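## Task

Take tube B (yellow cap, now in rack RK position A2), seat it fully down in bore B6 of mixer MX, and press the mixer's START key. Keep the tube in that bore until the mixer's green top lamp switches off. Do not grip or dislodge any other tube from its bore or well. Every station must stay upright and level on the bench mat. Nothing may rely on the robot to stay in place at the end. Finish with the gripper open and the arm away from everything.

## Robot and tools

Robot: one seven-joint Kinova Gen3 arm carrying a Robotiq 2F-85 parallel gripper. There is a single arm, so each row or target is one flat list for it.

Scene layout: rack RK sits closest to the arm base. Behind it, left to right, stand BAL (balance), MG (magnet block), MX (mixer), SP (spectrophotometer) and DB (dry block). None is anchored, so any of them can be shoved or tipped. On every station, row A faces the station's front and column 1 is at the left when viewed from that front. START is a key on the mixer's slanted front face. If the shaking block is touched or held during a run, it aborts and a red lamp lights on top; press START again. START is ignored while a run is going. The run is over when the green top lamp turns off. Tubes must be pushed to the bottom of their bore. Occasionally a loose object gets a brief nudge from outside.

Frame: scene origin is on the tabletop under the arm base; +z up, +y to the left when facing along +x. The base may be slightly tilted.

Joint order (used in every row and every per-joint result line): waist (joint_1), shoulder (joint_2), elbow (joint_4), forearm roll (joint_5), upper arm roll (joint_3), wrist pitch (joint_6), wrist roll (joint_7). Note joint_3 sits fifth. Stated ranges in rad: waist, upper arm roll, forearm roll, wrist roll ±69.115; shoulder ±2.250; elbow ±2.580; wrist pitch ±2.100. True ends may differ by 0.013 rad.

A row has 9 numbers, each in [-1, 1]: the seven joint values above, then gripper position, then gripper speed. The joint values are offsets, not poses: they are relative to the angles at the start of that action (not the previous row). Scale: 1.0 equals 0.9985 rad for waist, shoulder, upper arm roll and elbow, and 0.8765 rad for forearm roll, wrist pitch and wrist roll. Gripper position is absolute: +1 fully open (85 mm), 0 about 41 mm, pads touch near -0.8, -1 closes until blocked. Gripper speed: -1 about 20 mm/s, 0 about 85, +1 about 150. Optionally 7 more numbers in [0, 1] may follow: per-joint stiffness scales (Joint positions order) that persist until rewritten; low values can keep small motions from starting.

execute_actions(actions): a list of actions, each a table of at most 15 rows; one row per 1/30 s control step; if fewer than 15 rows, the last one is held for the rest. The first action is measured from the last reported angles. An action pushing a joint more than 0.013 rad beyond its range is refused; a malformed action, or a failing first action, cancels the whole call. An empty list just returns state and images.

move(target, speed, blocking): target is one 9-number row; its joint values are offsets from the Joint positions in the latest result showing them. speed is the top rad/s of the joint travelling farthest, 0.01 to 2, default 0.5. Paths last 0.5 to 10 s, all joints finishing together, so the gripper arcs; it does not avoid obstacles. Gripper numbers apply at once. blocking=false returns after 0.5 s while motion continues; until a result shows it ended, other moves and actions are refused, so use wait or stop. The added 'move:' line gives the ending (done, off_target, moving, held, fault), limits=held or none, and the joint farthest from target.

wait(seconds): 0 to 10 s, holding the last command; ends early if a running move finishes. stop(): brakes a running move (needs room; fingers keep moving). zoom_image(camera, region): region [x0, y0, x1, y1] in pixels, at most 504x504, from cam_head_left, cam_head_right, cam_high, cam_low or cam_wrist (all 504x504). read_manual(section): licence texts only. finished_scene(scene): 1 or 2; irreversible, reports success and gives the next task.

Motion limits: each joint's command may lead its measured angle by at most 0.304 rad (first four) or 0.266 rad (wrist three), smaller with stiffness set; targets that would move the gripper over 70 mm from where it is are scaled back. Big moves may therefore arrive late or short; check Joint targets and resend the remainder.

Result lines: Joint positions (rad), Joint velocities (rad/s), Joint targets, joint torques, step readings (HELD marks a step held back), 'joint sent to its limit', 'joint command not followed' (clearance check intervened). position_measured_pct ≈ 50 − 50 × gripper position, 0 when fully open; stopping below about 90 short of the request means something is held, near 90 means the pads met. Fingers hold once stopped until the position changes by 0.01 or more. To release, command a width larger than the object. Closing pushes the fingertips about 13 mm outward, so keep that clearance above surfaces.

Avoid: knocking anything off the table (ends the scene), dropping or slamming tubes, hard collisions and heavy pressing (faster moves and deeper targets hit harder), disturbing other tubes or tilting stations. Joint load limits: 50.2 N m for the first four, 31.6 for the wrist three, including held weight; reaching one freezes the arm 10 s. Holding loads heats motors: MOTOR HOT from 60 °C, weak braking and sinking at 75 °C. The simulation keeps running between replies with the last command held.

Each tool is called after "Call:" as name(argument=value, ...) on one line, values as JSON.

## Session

Call:
execute_actions(actions=[])

Scene clock: 0.00 s.
position_measured_pct=0.0
Joint names: [waist, shoulder, elbow, forearm roll, upper arm roll, wrist pitch, wrist roll]
Joint positions: [-0.547  1.024  1.362 -1.013 -0.597  1.362  3.066]
Joint velocities: [ 0.    -0.    -0.001  0.001 -0.001  0.002 -0.   ]
Joint torques (N m, as the joint torque sensors report them, + toward a larger angle): no reading
Joint targets: [-0.547 1.024 1.362 -1.013 -0.597 1.362 3.066]
Joint stiffness scale: [1. 1. 1. 1. 1. 1. 1.]

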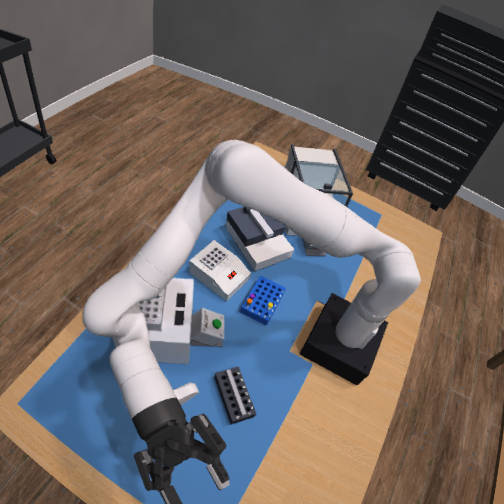

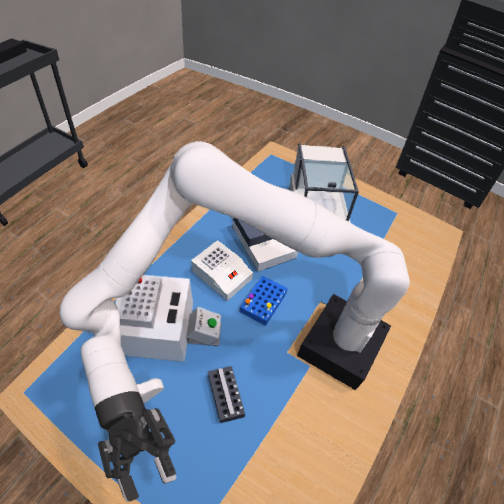

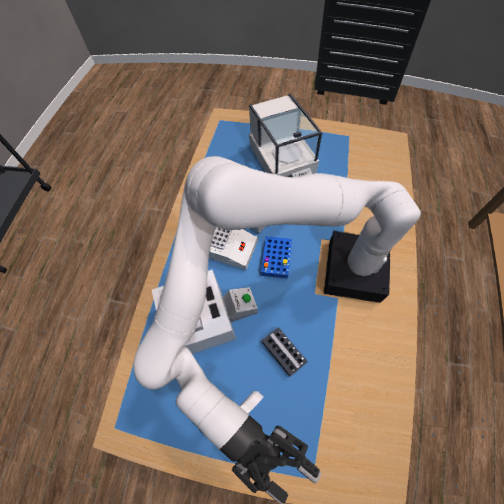

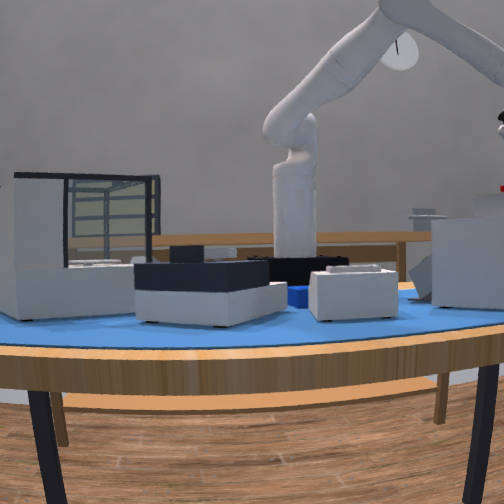

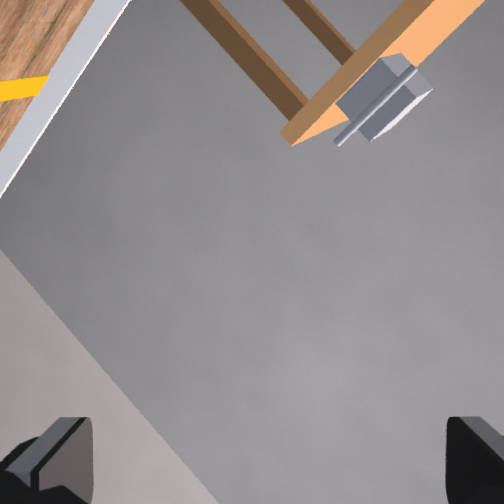

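Call:
move(target=[0.2,-0.7,0.3,0.6,0.3,-0.2,0.95,0,0], speed=0.9)

Call:
move(target=[0.124,-0.347,0.634,0.567,0.304,-0.375,0.952,-0.2,0], speed=0.9)

Scene clock: 4.73 s.
position_measured_pct=49.6
Joint names: [waist, shoulder, elbow, forearm roll, upper arm roll, wrist pitch, wrist roll]
Joint positions: [-0.351  0.328  1.657 -0.492 -0.3    1.194  3.887]
Joint velocities: [ 0.001 -0.001  0.001  0.002 -0.     0.    -0.   ]
Joint torques (N m, as the joint torque sensors report them, + toward a larger angle): [ -0.03 -14.56  -7.36  -1.13  -1.5    0.24   0.09]
Joint targets: [-0.347 0.325 1.662 -0.487 -0.298 1.186 3.898]
Joint stiffness scale: [1. 1. 1. 1. 1. 1. 1.]
move: off_target; limits=none; farthest joint: the wrist roll, 0.011 radians from its target (0.833 radians at the start)

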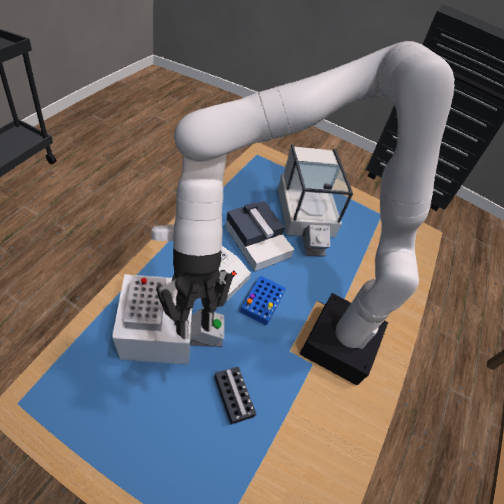

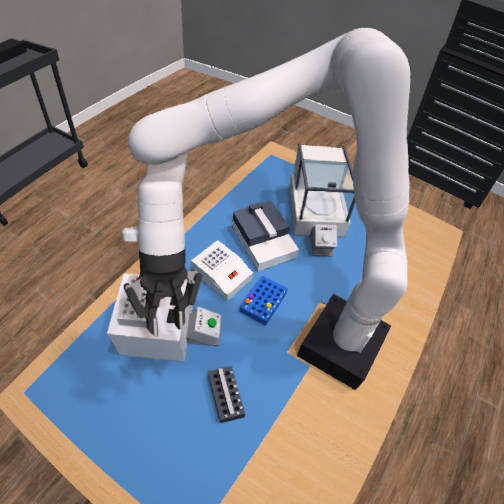

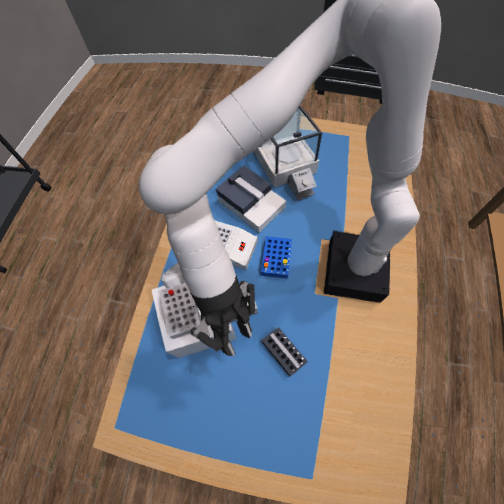

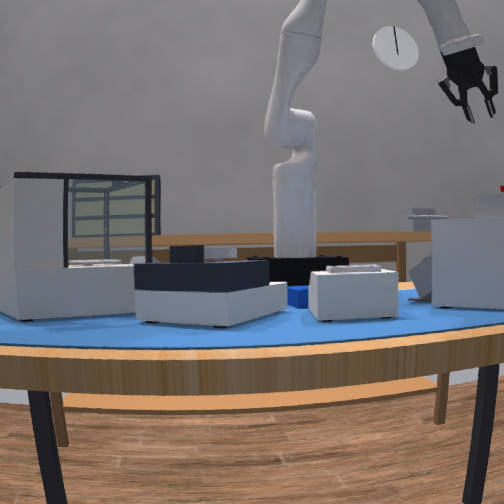

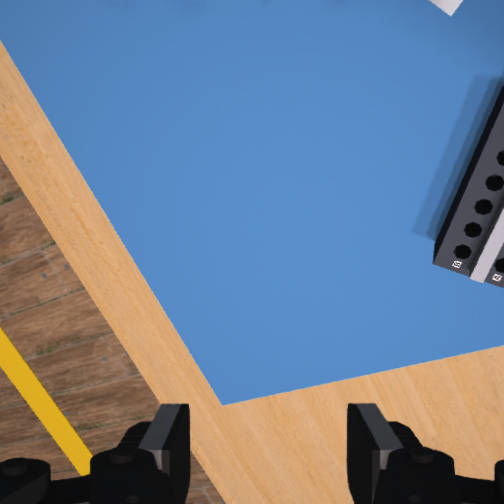

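Scene clock: 6.37 s.
position_measured_pct=59.9
Joint names: [waist, shoulder, elbow, forearm roll, upper arm roll, wrist pitch, wrist roll]
Joint positions: [-0.231 -0.015  2.285  0.001  0.001  0.872  4.711]
Joint velocities: [ 0.002 -0.003  0.    -0.    -0.    -0.     0.001]
Joint torques (N m, as the joint torque sensors report them, + toward a larger angle): [ 0.18 -6.82 -6.04  0.23 -0.32  0.11  0.1 ]
Joint targets: [-0.227 -0.018 2.290 0.005 0.004 0.865 4.722]
Joint stiffness scale: [1. 1. 1. 1. 1. 1. 1.]
move: off_target; limits=none; farthest joint: the wrist roll, 0.011 radians from its target (0.834 radians at the start)

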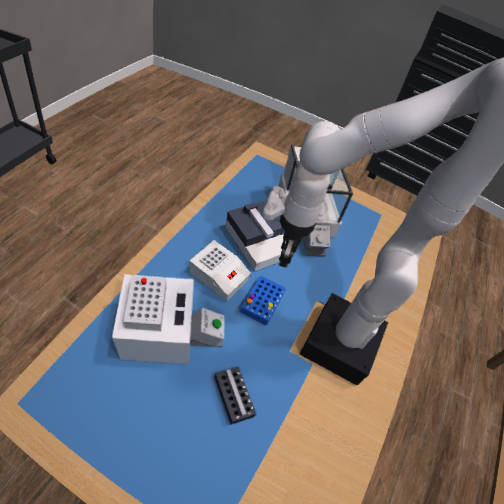

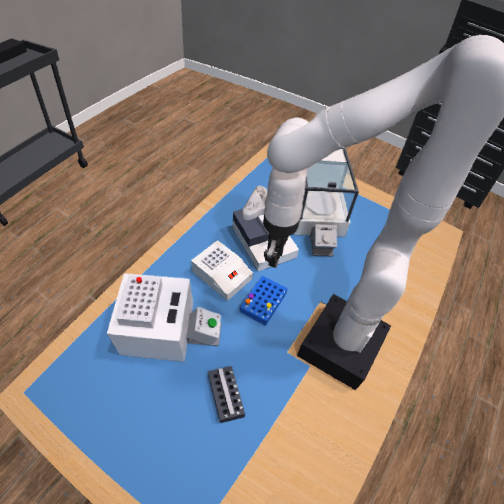

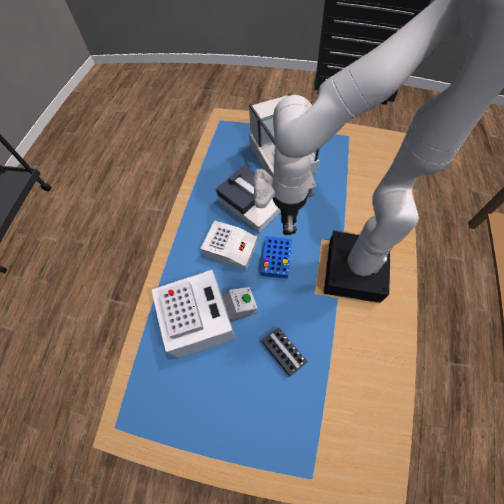

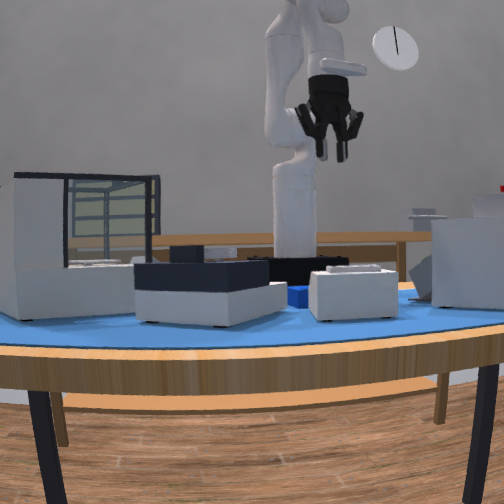

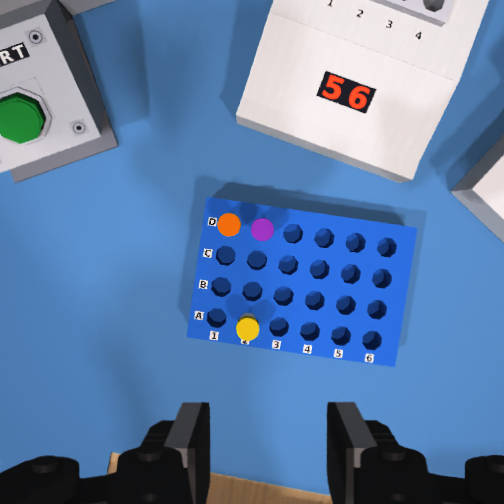

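Call:
move(target=[-0.037,0.525,0.265,0,0,-0.899,0,-0.2,0], speed=0.7)

Scene clock: 10.03 s.
position_measured_pct=59.9
Joint names: [waist, shoulder, elbow, forearm roll, upper arm roll, wrist pitch, wrist roll]
Joint positions: [-0.264  0.506  2.545  0.001  0.001  0.092  4.711]
Joint velocities: [-0.001  0.002 -0.    -0.001  0.     0.    -0.001]
Joint torques (N m, as the joint torque sensors report them, + toward a larger angle): [ -0.02 -11.15  -0.26   0.29   0.05   0.     0.09]
Joint targets: [-0.268 0.509 2.550 0.001 0.001 0.084 4.711]
Joint stiffness scale: [1. 1. 1. 1. 1. 1. 1.]
move: done; limits=none; farthest joint: the wrist pitch, 0.008 radians from its target (0.788 radians at the start)

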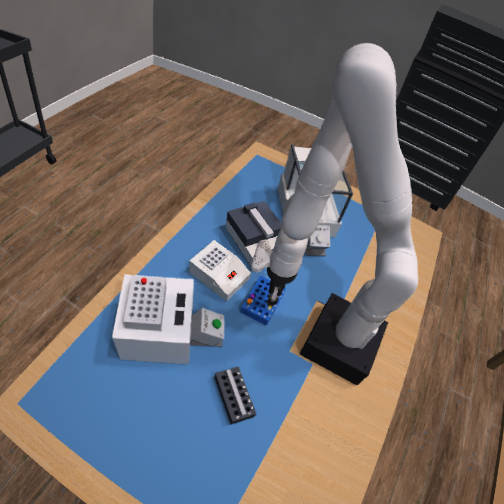

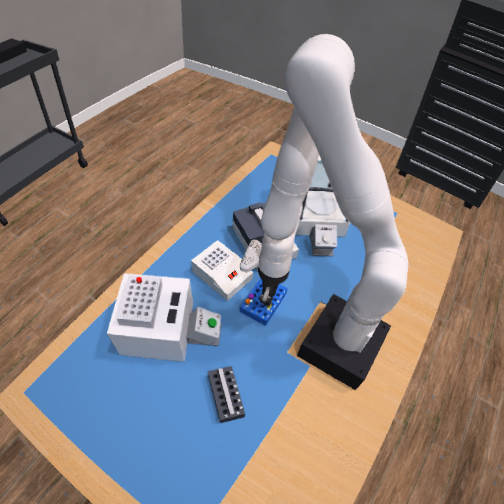

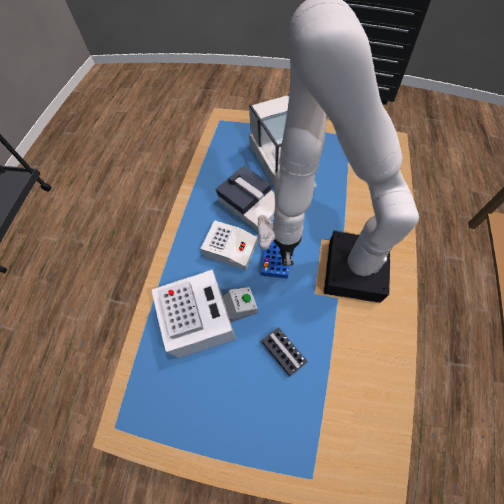

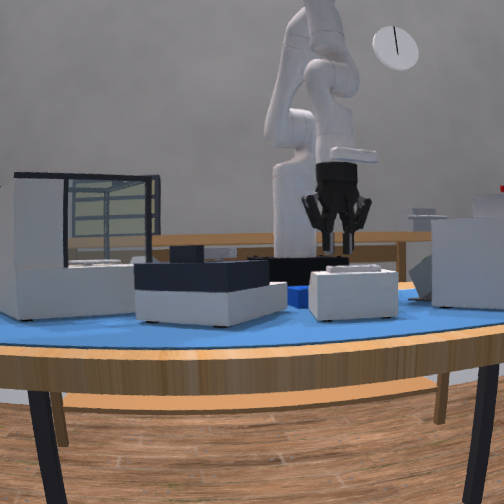

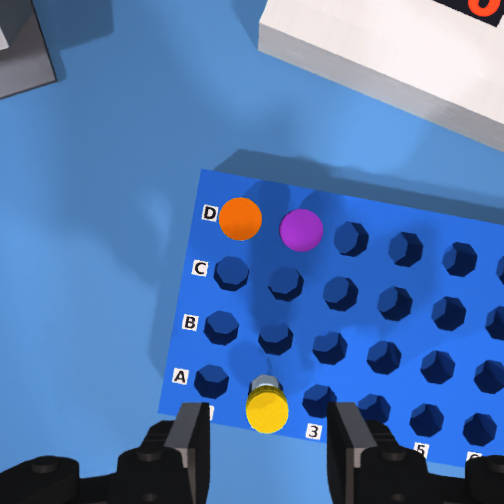

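Call:
move(target=[0,0.184,0.027,0,0,-0.241,0,-0.2,0], speed=0.2)

Call:
move(target=[0,0,0,0,0,0,0,-0.68,-0.5])

Call:
move(target=[0,-0.184,-0.024,0,0,0.238,0,-0.68,0], speed=0.15)

Call:
move(target=[-0.1,-0.525,-0.262,0,0,0.895,0,-0.68,0], speed=0.7)

Scene clock: 16.13 s.
position_measured_pct=59.9
Joint names: [waist, shoulder, elbow, forearm roll, upper arm roll, wrist pitch, wrist roll]
Joint positions: [-0.264  0.687  2.567  0.001  0.001 -0.112  4.711]
Joint velocities: [-0.003  0.002  0.    -0.001 -0.     0.     0.001]
Joint torques (N m, as the joint torque sensors report them, + toward a larger angle): [ -0.1  -11.72   1.46   0.17   0.    -0.05   0.13]
Joint targets: [-0.264 0.690 2.572 0.001 0.001 -0.120 4.711]
Joint stiffness scale: [1. 1. 1. 1. 1. 1. 1.]
move: done; limits=none; farthest joint: the wrist pitch, 0.007 radians from its target (0.211 radians at the start)

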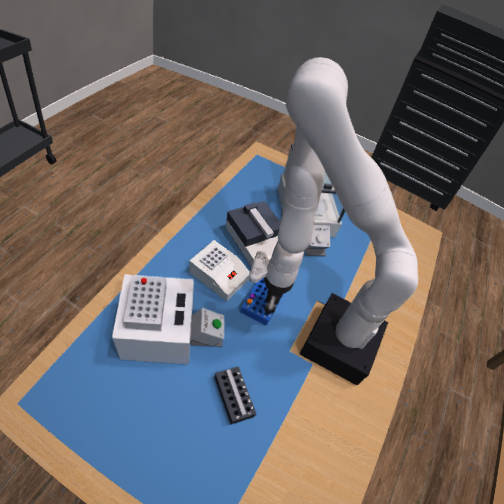

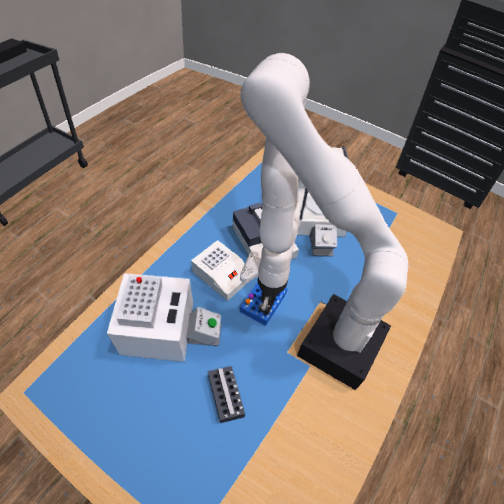

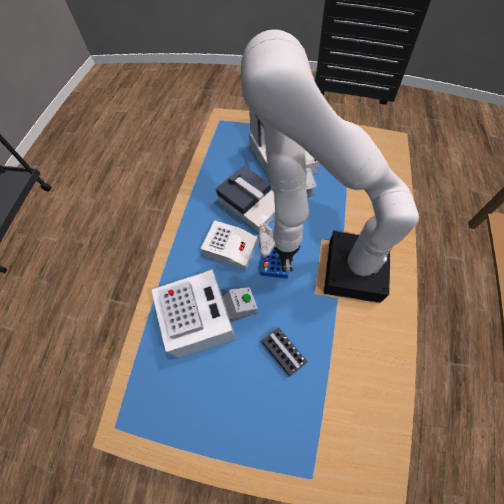

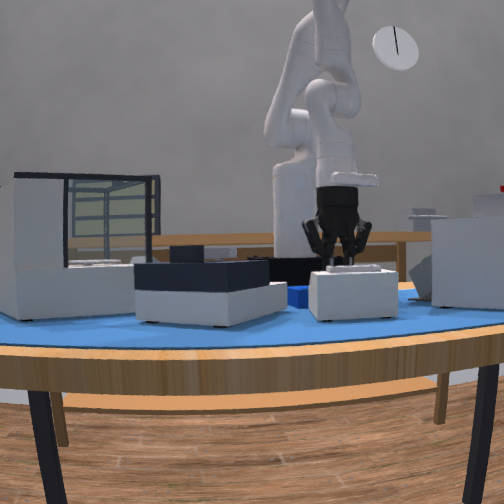

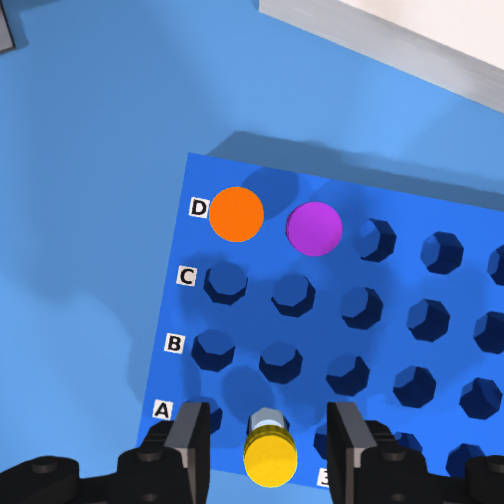

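Scene clock: 16.80 s.
position_measured_pct=81.0
Joint names: [waist, shoulder, elbow, forearm roll, upper arm roll, wrist pitch, wrist roll]
Joint positions: [-0.264  0.687  2.567  0.001  0.001 -0.112  4.711]
Joint velocities: [-0.001 -0.001  0.     0.    -0.    -0.001  0.002]
Joint torques (N m, as the joint torque sensors report them, + toward a larger angle): [ -0.11 -11.08   1.35   0.12   0.08  -0.01   0.18]
Joint targets: [-0.264 0.687 2.567 0.001 0.001 -0.112 4.711]
Joint stiffness scale: [1. 1. 1. 1. 1. 1. 1.]
move: done; limits=none; farthest joint: the waist, 0.000 radians from its target (0.000 radians at the start)

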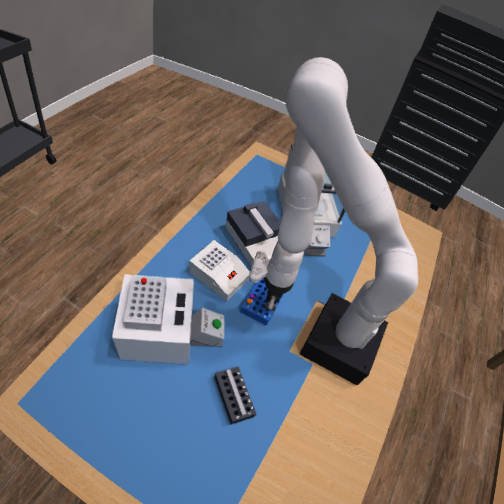

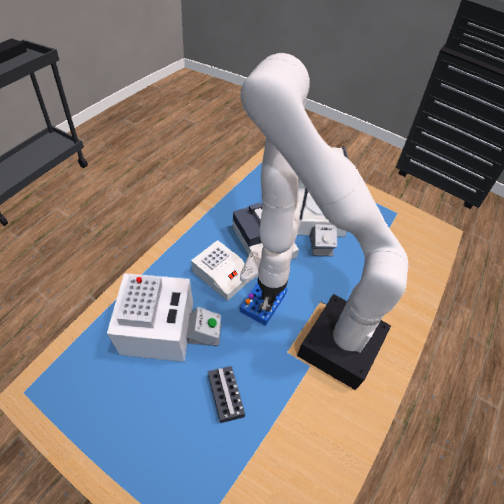

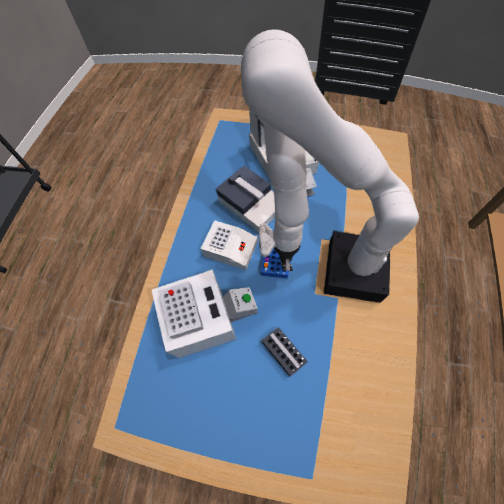

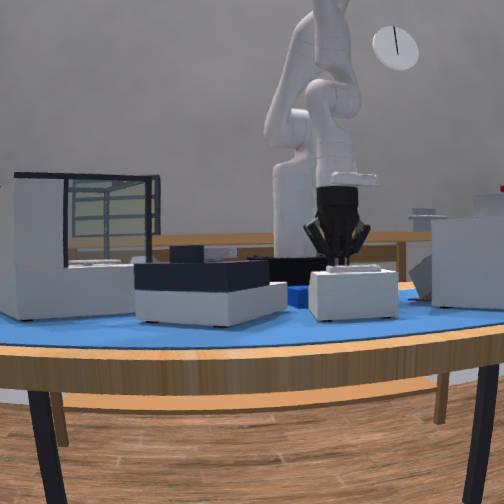

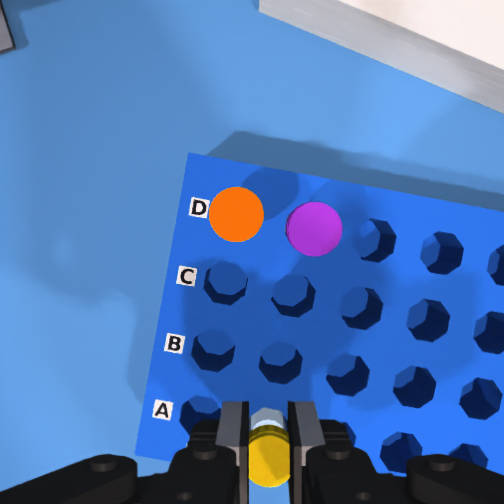

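Scene clock: 18.67 s.
position_measured_pct=81.0
Joint names: [waist, shoulder, elbow, forearm roll, upper arm roll, wrist pitch, wrist roll]
Joint positions: [-0.264  0.506  2.548  0.001  0.001  0.089  4.711]
Joint velocities: [-0.001 -0.002  0.001 -0.     0.     0.    -0.   ]
Joint torques (N m, as the joint torque sensors report them, + toward a larger angle): [ -0.11 -11.22  -0.27   0.24   0.02   0.06   0.06]
Joint targets: [-0.264 0.503 2.543 0.001 0.001 0.096 4.711]
Joint stiffness scale: [1. 1. 1. 1. 1. 1. 1.]
move: done; limits=none; farthest joint: the wrist pitch, 0.008 radians from its target (0.209 radians at the start)

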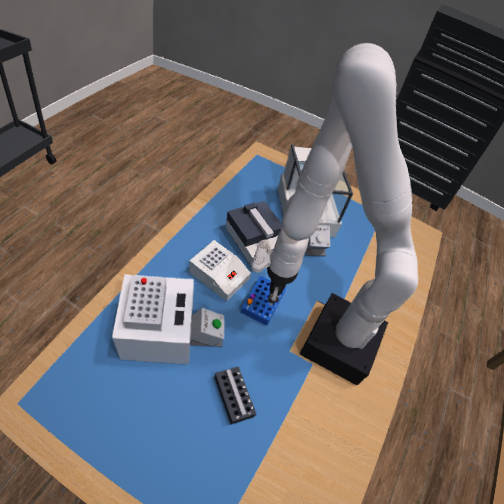

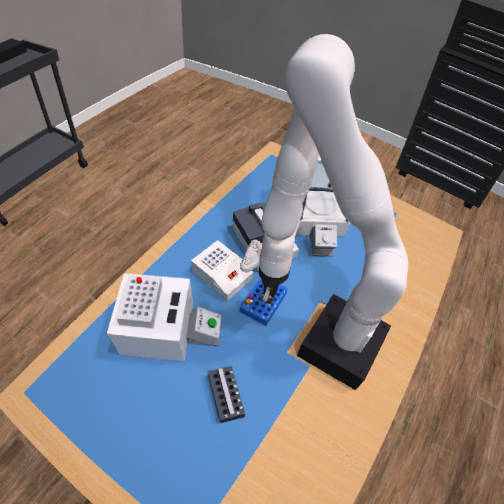

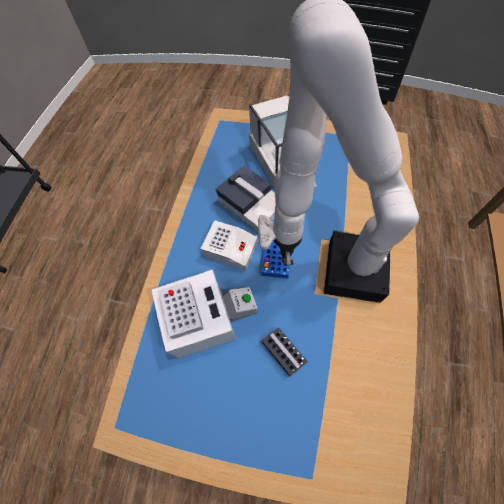

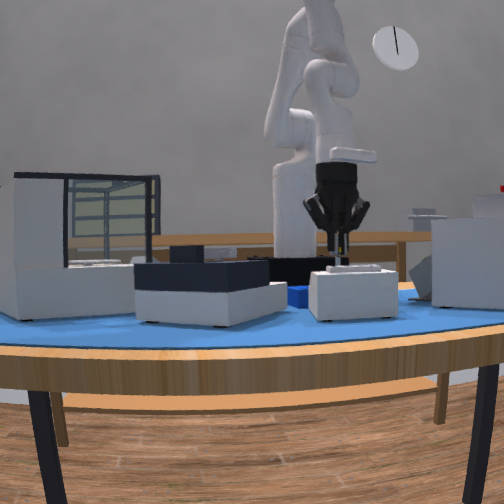

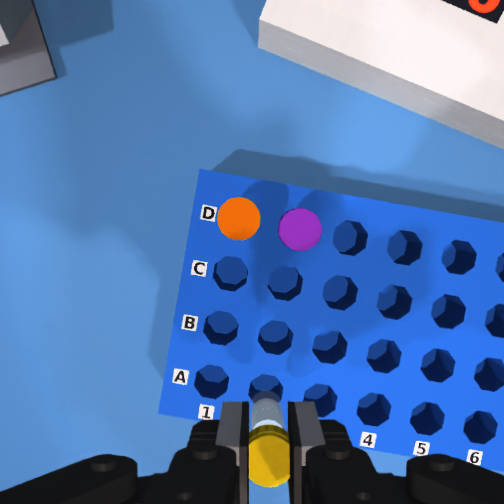

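Scene clock: 20.47 s.
position_measured_pct=81.0
Joint names: [waist, shoulder, elbow, forearm roll, upper arm roll, wrist pitch, wrist roll]
Joint positions: [-0.36  -0.015  2.291  0.001  0.001  0.866  4.711]
Joint velocities: [-0.    -0.002  0.    -0.001 -0.     0.    -0.   ]
Joint torques (N m, as the joint torque sensors report them, + toward a larger angle): [-0.11 -7.16 -6.02  0.33 -0.26  0.    0.13]
Joint targets: [-0.364 -0.018 2.287 0.001 0.001 0.874 4.711]
Joint stiffness scale: [1. 1. 1. 1. 1. 1. 1.]
move: done; limits=none; farthest joint: the wrist pitch, 0.007 radians from its target (0.784 radians at the start)

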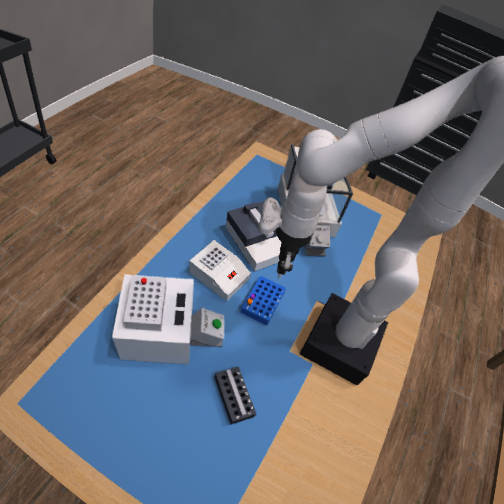

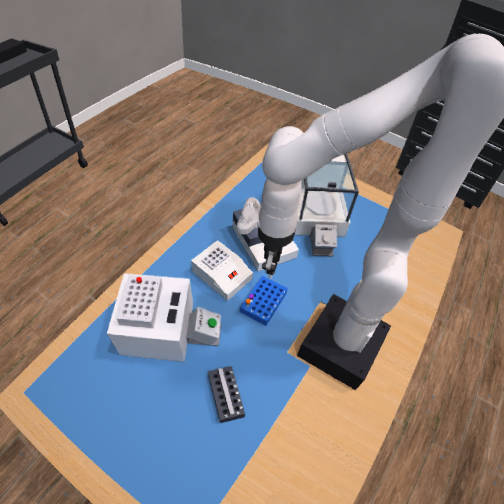

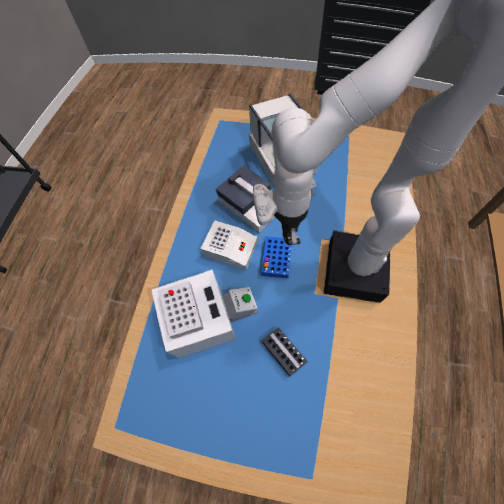

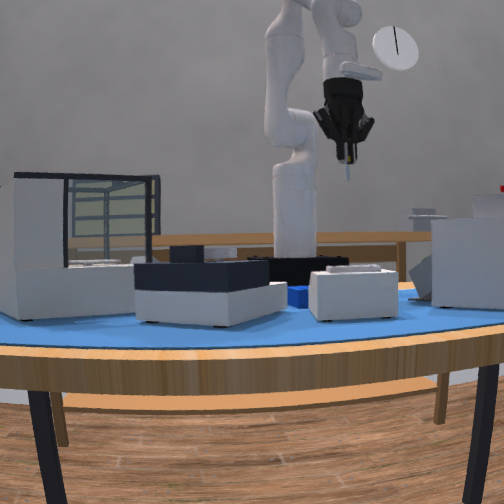

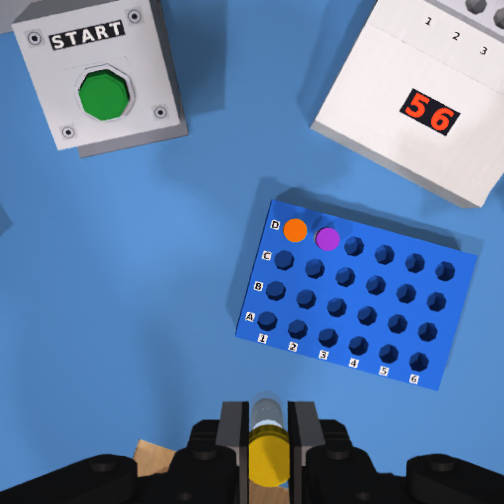

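Call:
move(target=[-0.126,0.63,-0.929,0,0,0.347,0,-0.68,0], speed=0.6)

Scene clock: 26.13 s.
position_measured_pct=81.0
Joint names: [waist, shoulder, elbow, forearm roll, upper arm roll, wrist pitch, wrist roll]
Joint positions: [-0.482  0.611  1.368  0.001  0.001  1.163  4.711]
Joint velocities: [ 0.     0.002 -0.    -0.     0.     0.001 -0.002]
Joint torques (N m, as the joint torque sensors report them, + toward a larger angle): [  0.06 -20.47  -7.54   0.32   0.17   0.01   0.12]
Joint targets: [-0.486 0.614 1.364 0.001 0.001 1.170 4.711]
Joint stiffness scale: [1. 1. 1. 1. 1. 1. 1.]
move: done; limits=none; farthest joint: the wrist pitch, 0.007 radians from its target (0.304 radians at the start)

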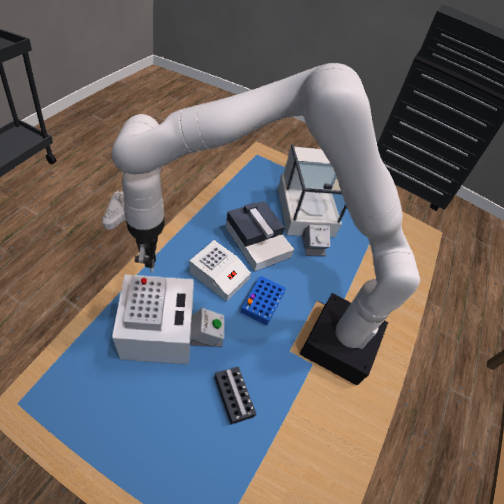

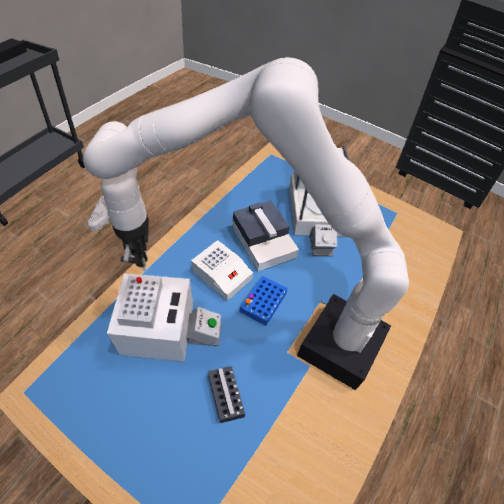

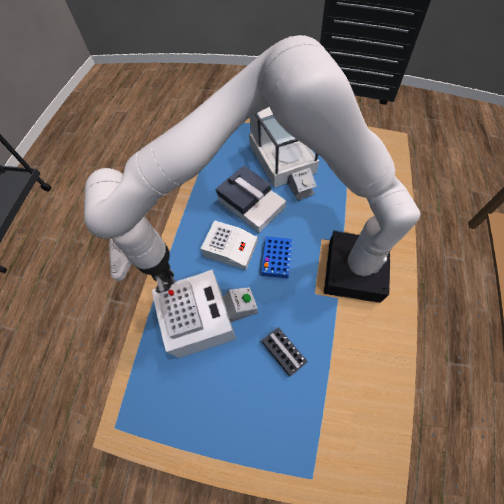

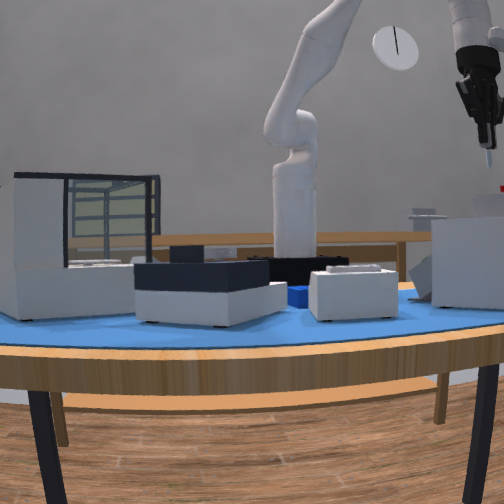

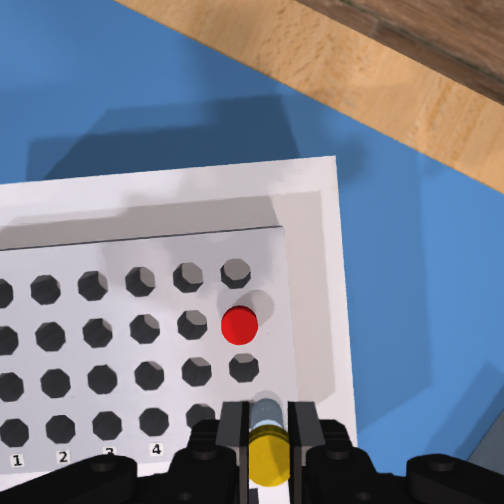

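Call:
move(target=[-0.019,0.0265,0.0485,0,0,-0.085,0,-0.68,0], speed=0.1)

Scene clock: 30.43 s.
position_measured_pct=81.0
Joint names: [waist, shoulder, elbow, forearm roll, upper arm roll, wrist pitch, wrist roll]
Joint positions: [-0.498  0.634  1.412  0.001  0.001  1.096  4.711]
Joint velocities: [-0.003  0.002 -0.001 -0.001  0.    -0.001 -0.001]
Joint torques (N m, as the joint torque sensors report them, + toward a larger angle): [  0.22 -20.3   -6.86   0.26   0.18   0.2    0.13]
Joint targets: [-0.501 0.637 1.417 0.001 0.001 1.089 4.711]
Joint stiffness scale: [1. 1. 1. 1. 1. 1. 1.]
move: done; limits=none; farthest joint: the wrist pitch, 0.007 radians from its target (0.075 radians at the start)

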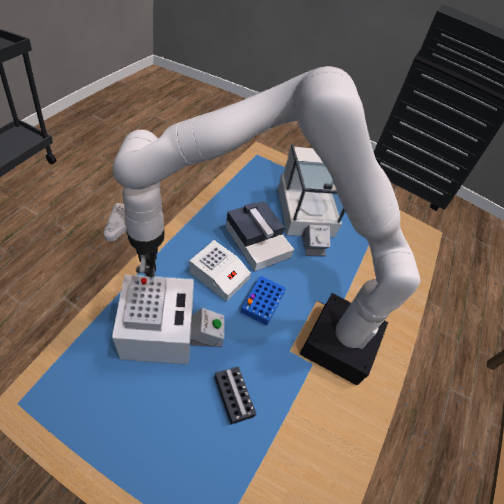

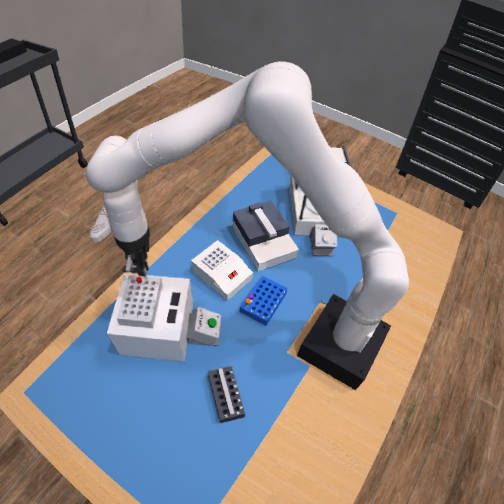

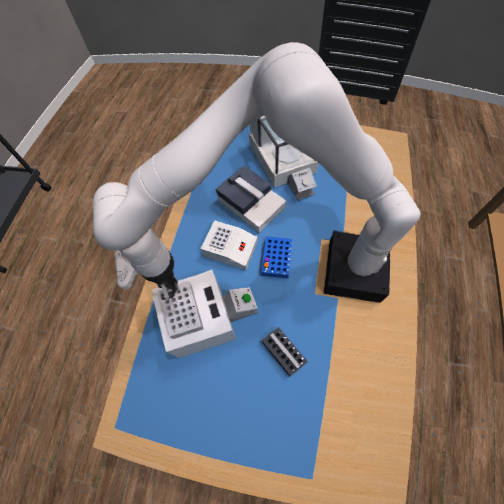

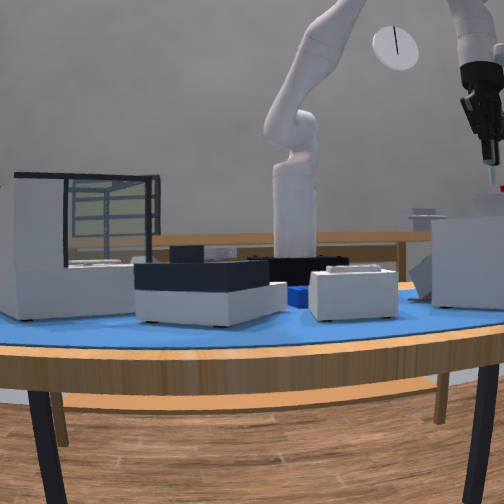

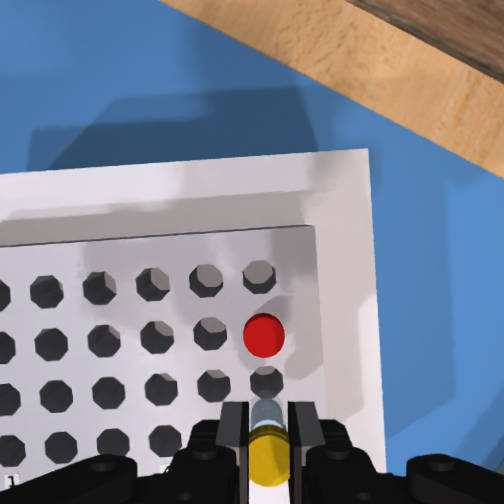

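Call:
move(target=[0.003,0.0245,0.032,0,0,-0.059,0,-0.68,0], speed=0.025)

Scene clock: 35.30 s.
position_measured_pct=81.0
Joint names: [waist, shoulder, elbow, forearm roll, upper arm roll, wrist pitch, wrist roll]
Joint positions: [-0.498  0.652  1.436  0.001  0.001  1.053  4.711]
Joint velocities: [-0.001  0.001 -0.     0.001 -0.    -0.001  0.001]
Joint torques (N m, as the joint torque sensors report them, + toward a larger angle): [ -0.38 -15.5   -4.99   0.1   -0.31  -0.36   0.16]
Joint targets: [-0.495 0.659 1.444 0.001 0.001 1.044 4.711]
Joint stiffness scale: [1. 1. 1. 1. 1. 1. 1.]
move: done; limits=none; farthest joint: the wrist pitch, 0.009 radians from its target (0.052 radians at the start)

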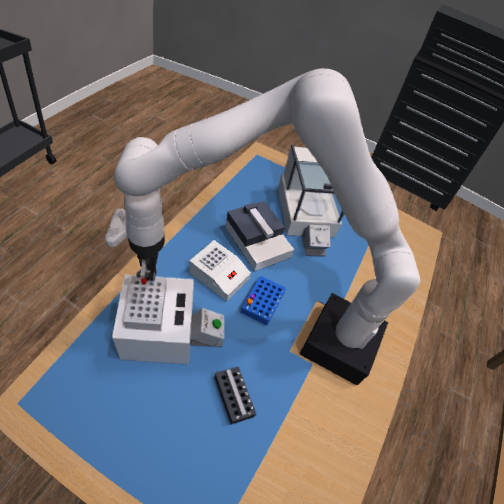

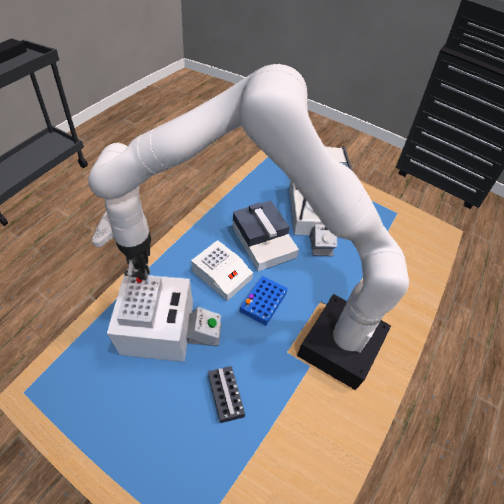

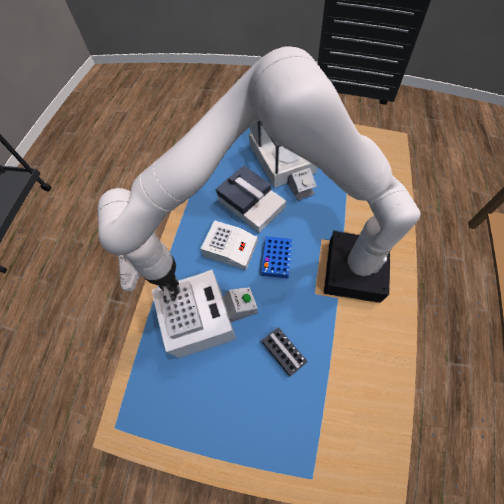

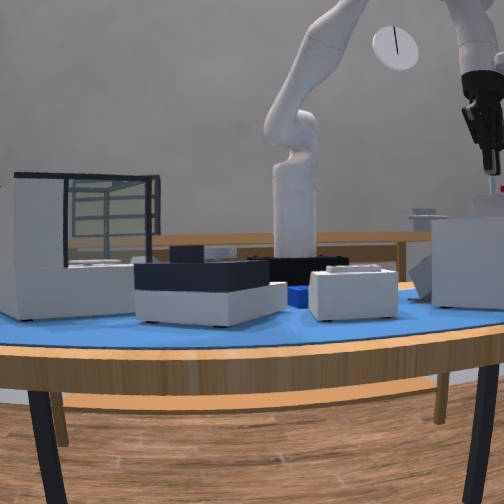

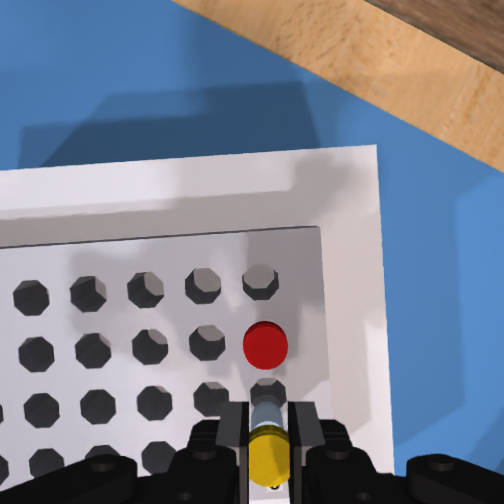

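Call:
move(target=[0.006,0.017,0.021,0,0,-0.034,0,-0.68,0], speed=0.02)

Scene clock: 39.07 s.
position_measured_pct=81.0
Joint names: [waist, shoulder, elbow, forearm roll, upper arm roll, wrist pitch, wrist roll]
Joint positions: [-0.496  0.651  1.443  0.001  0.001  1.031  4.711]
Joint velocities: [ 0.001  0.     0.001 -0.001 -0.    -0.001  0.001]
Joint torques (N m, as the joint torque sensors report them, + toward a larger angle): [ 0.54 -8.98 -1.38  0.56  0.45 -0.17  0.11]
Joint targets: [-0.492 0.669 1.457 0.001 0.001 1.023 4.711]
Joint stiffness scale: [1. 1. 1. 1. 1. 1. 1.]
move: off_target; limits=none; farthest joint: the shoulder, 0.018 radians from its target (0.017 radians at the start)

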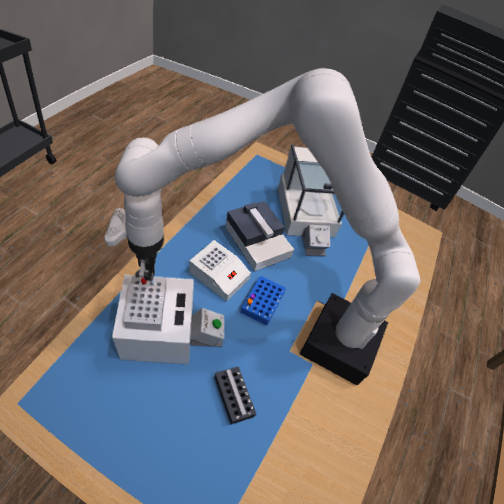

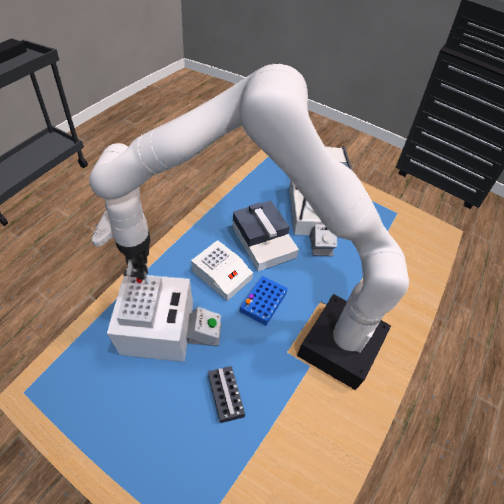

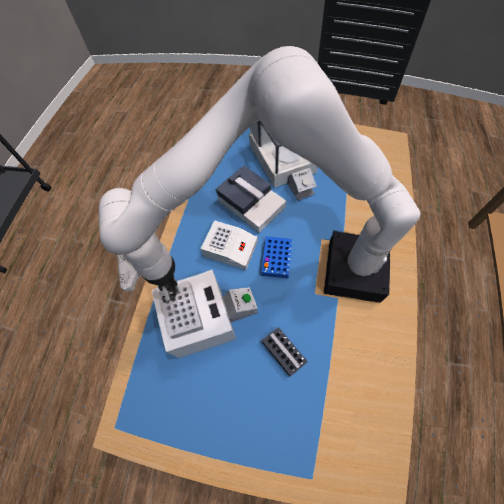

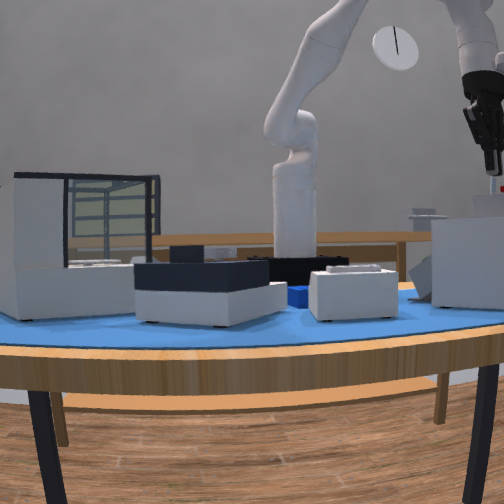

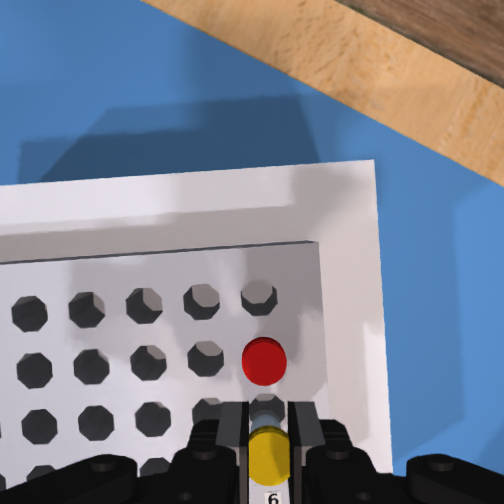

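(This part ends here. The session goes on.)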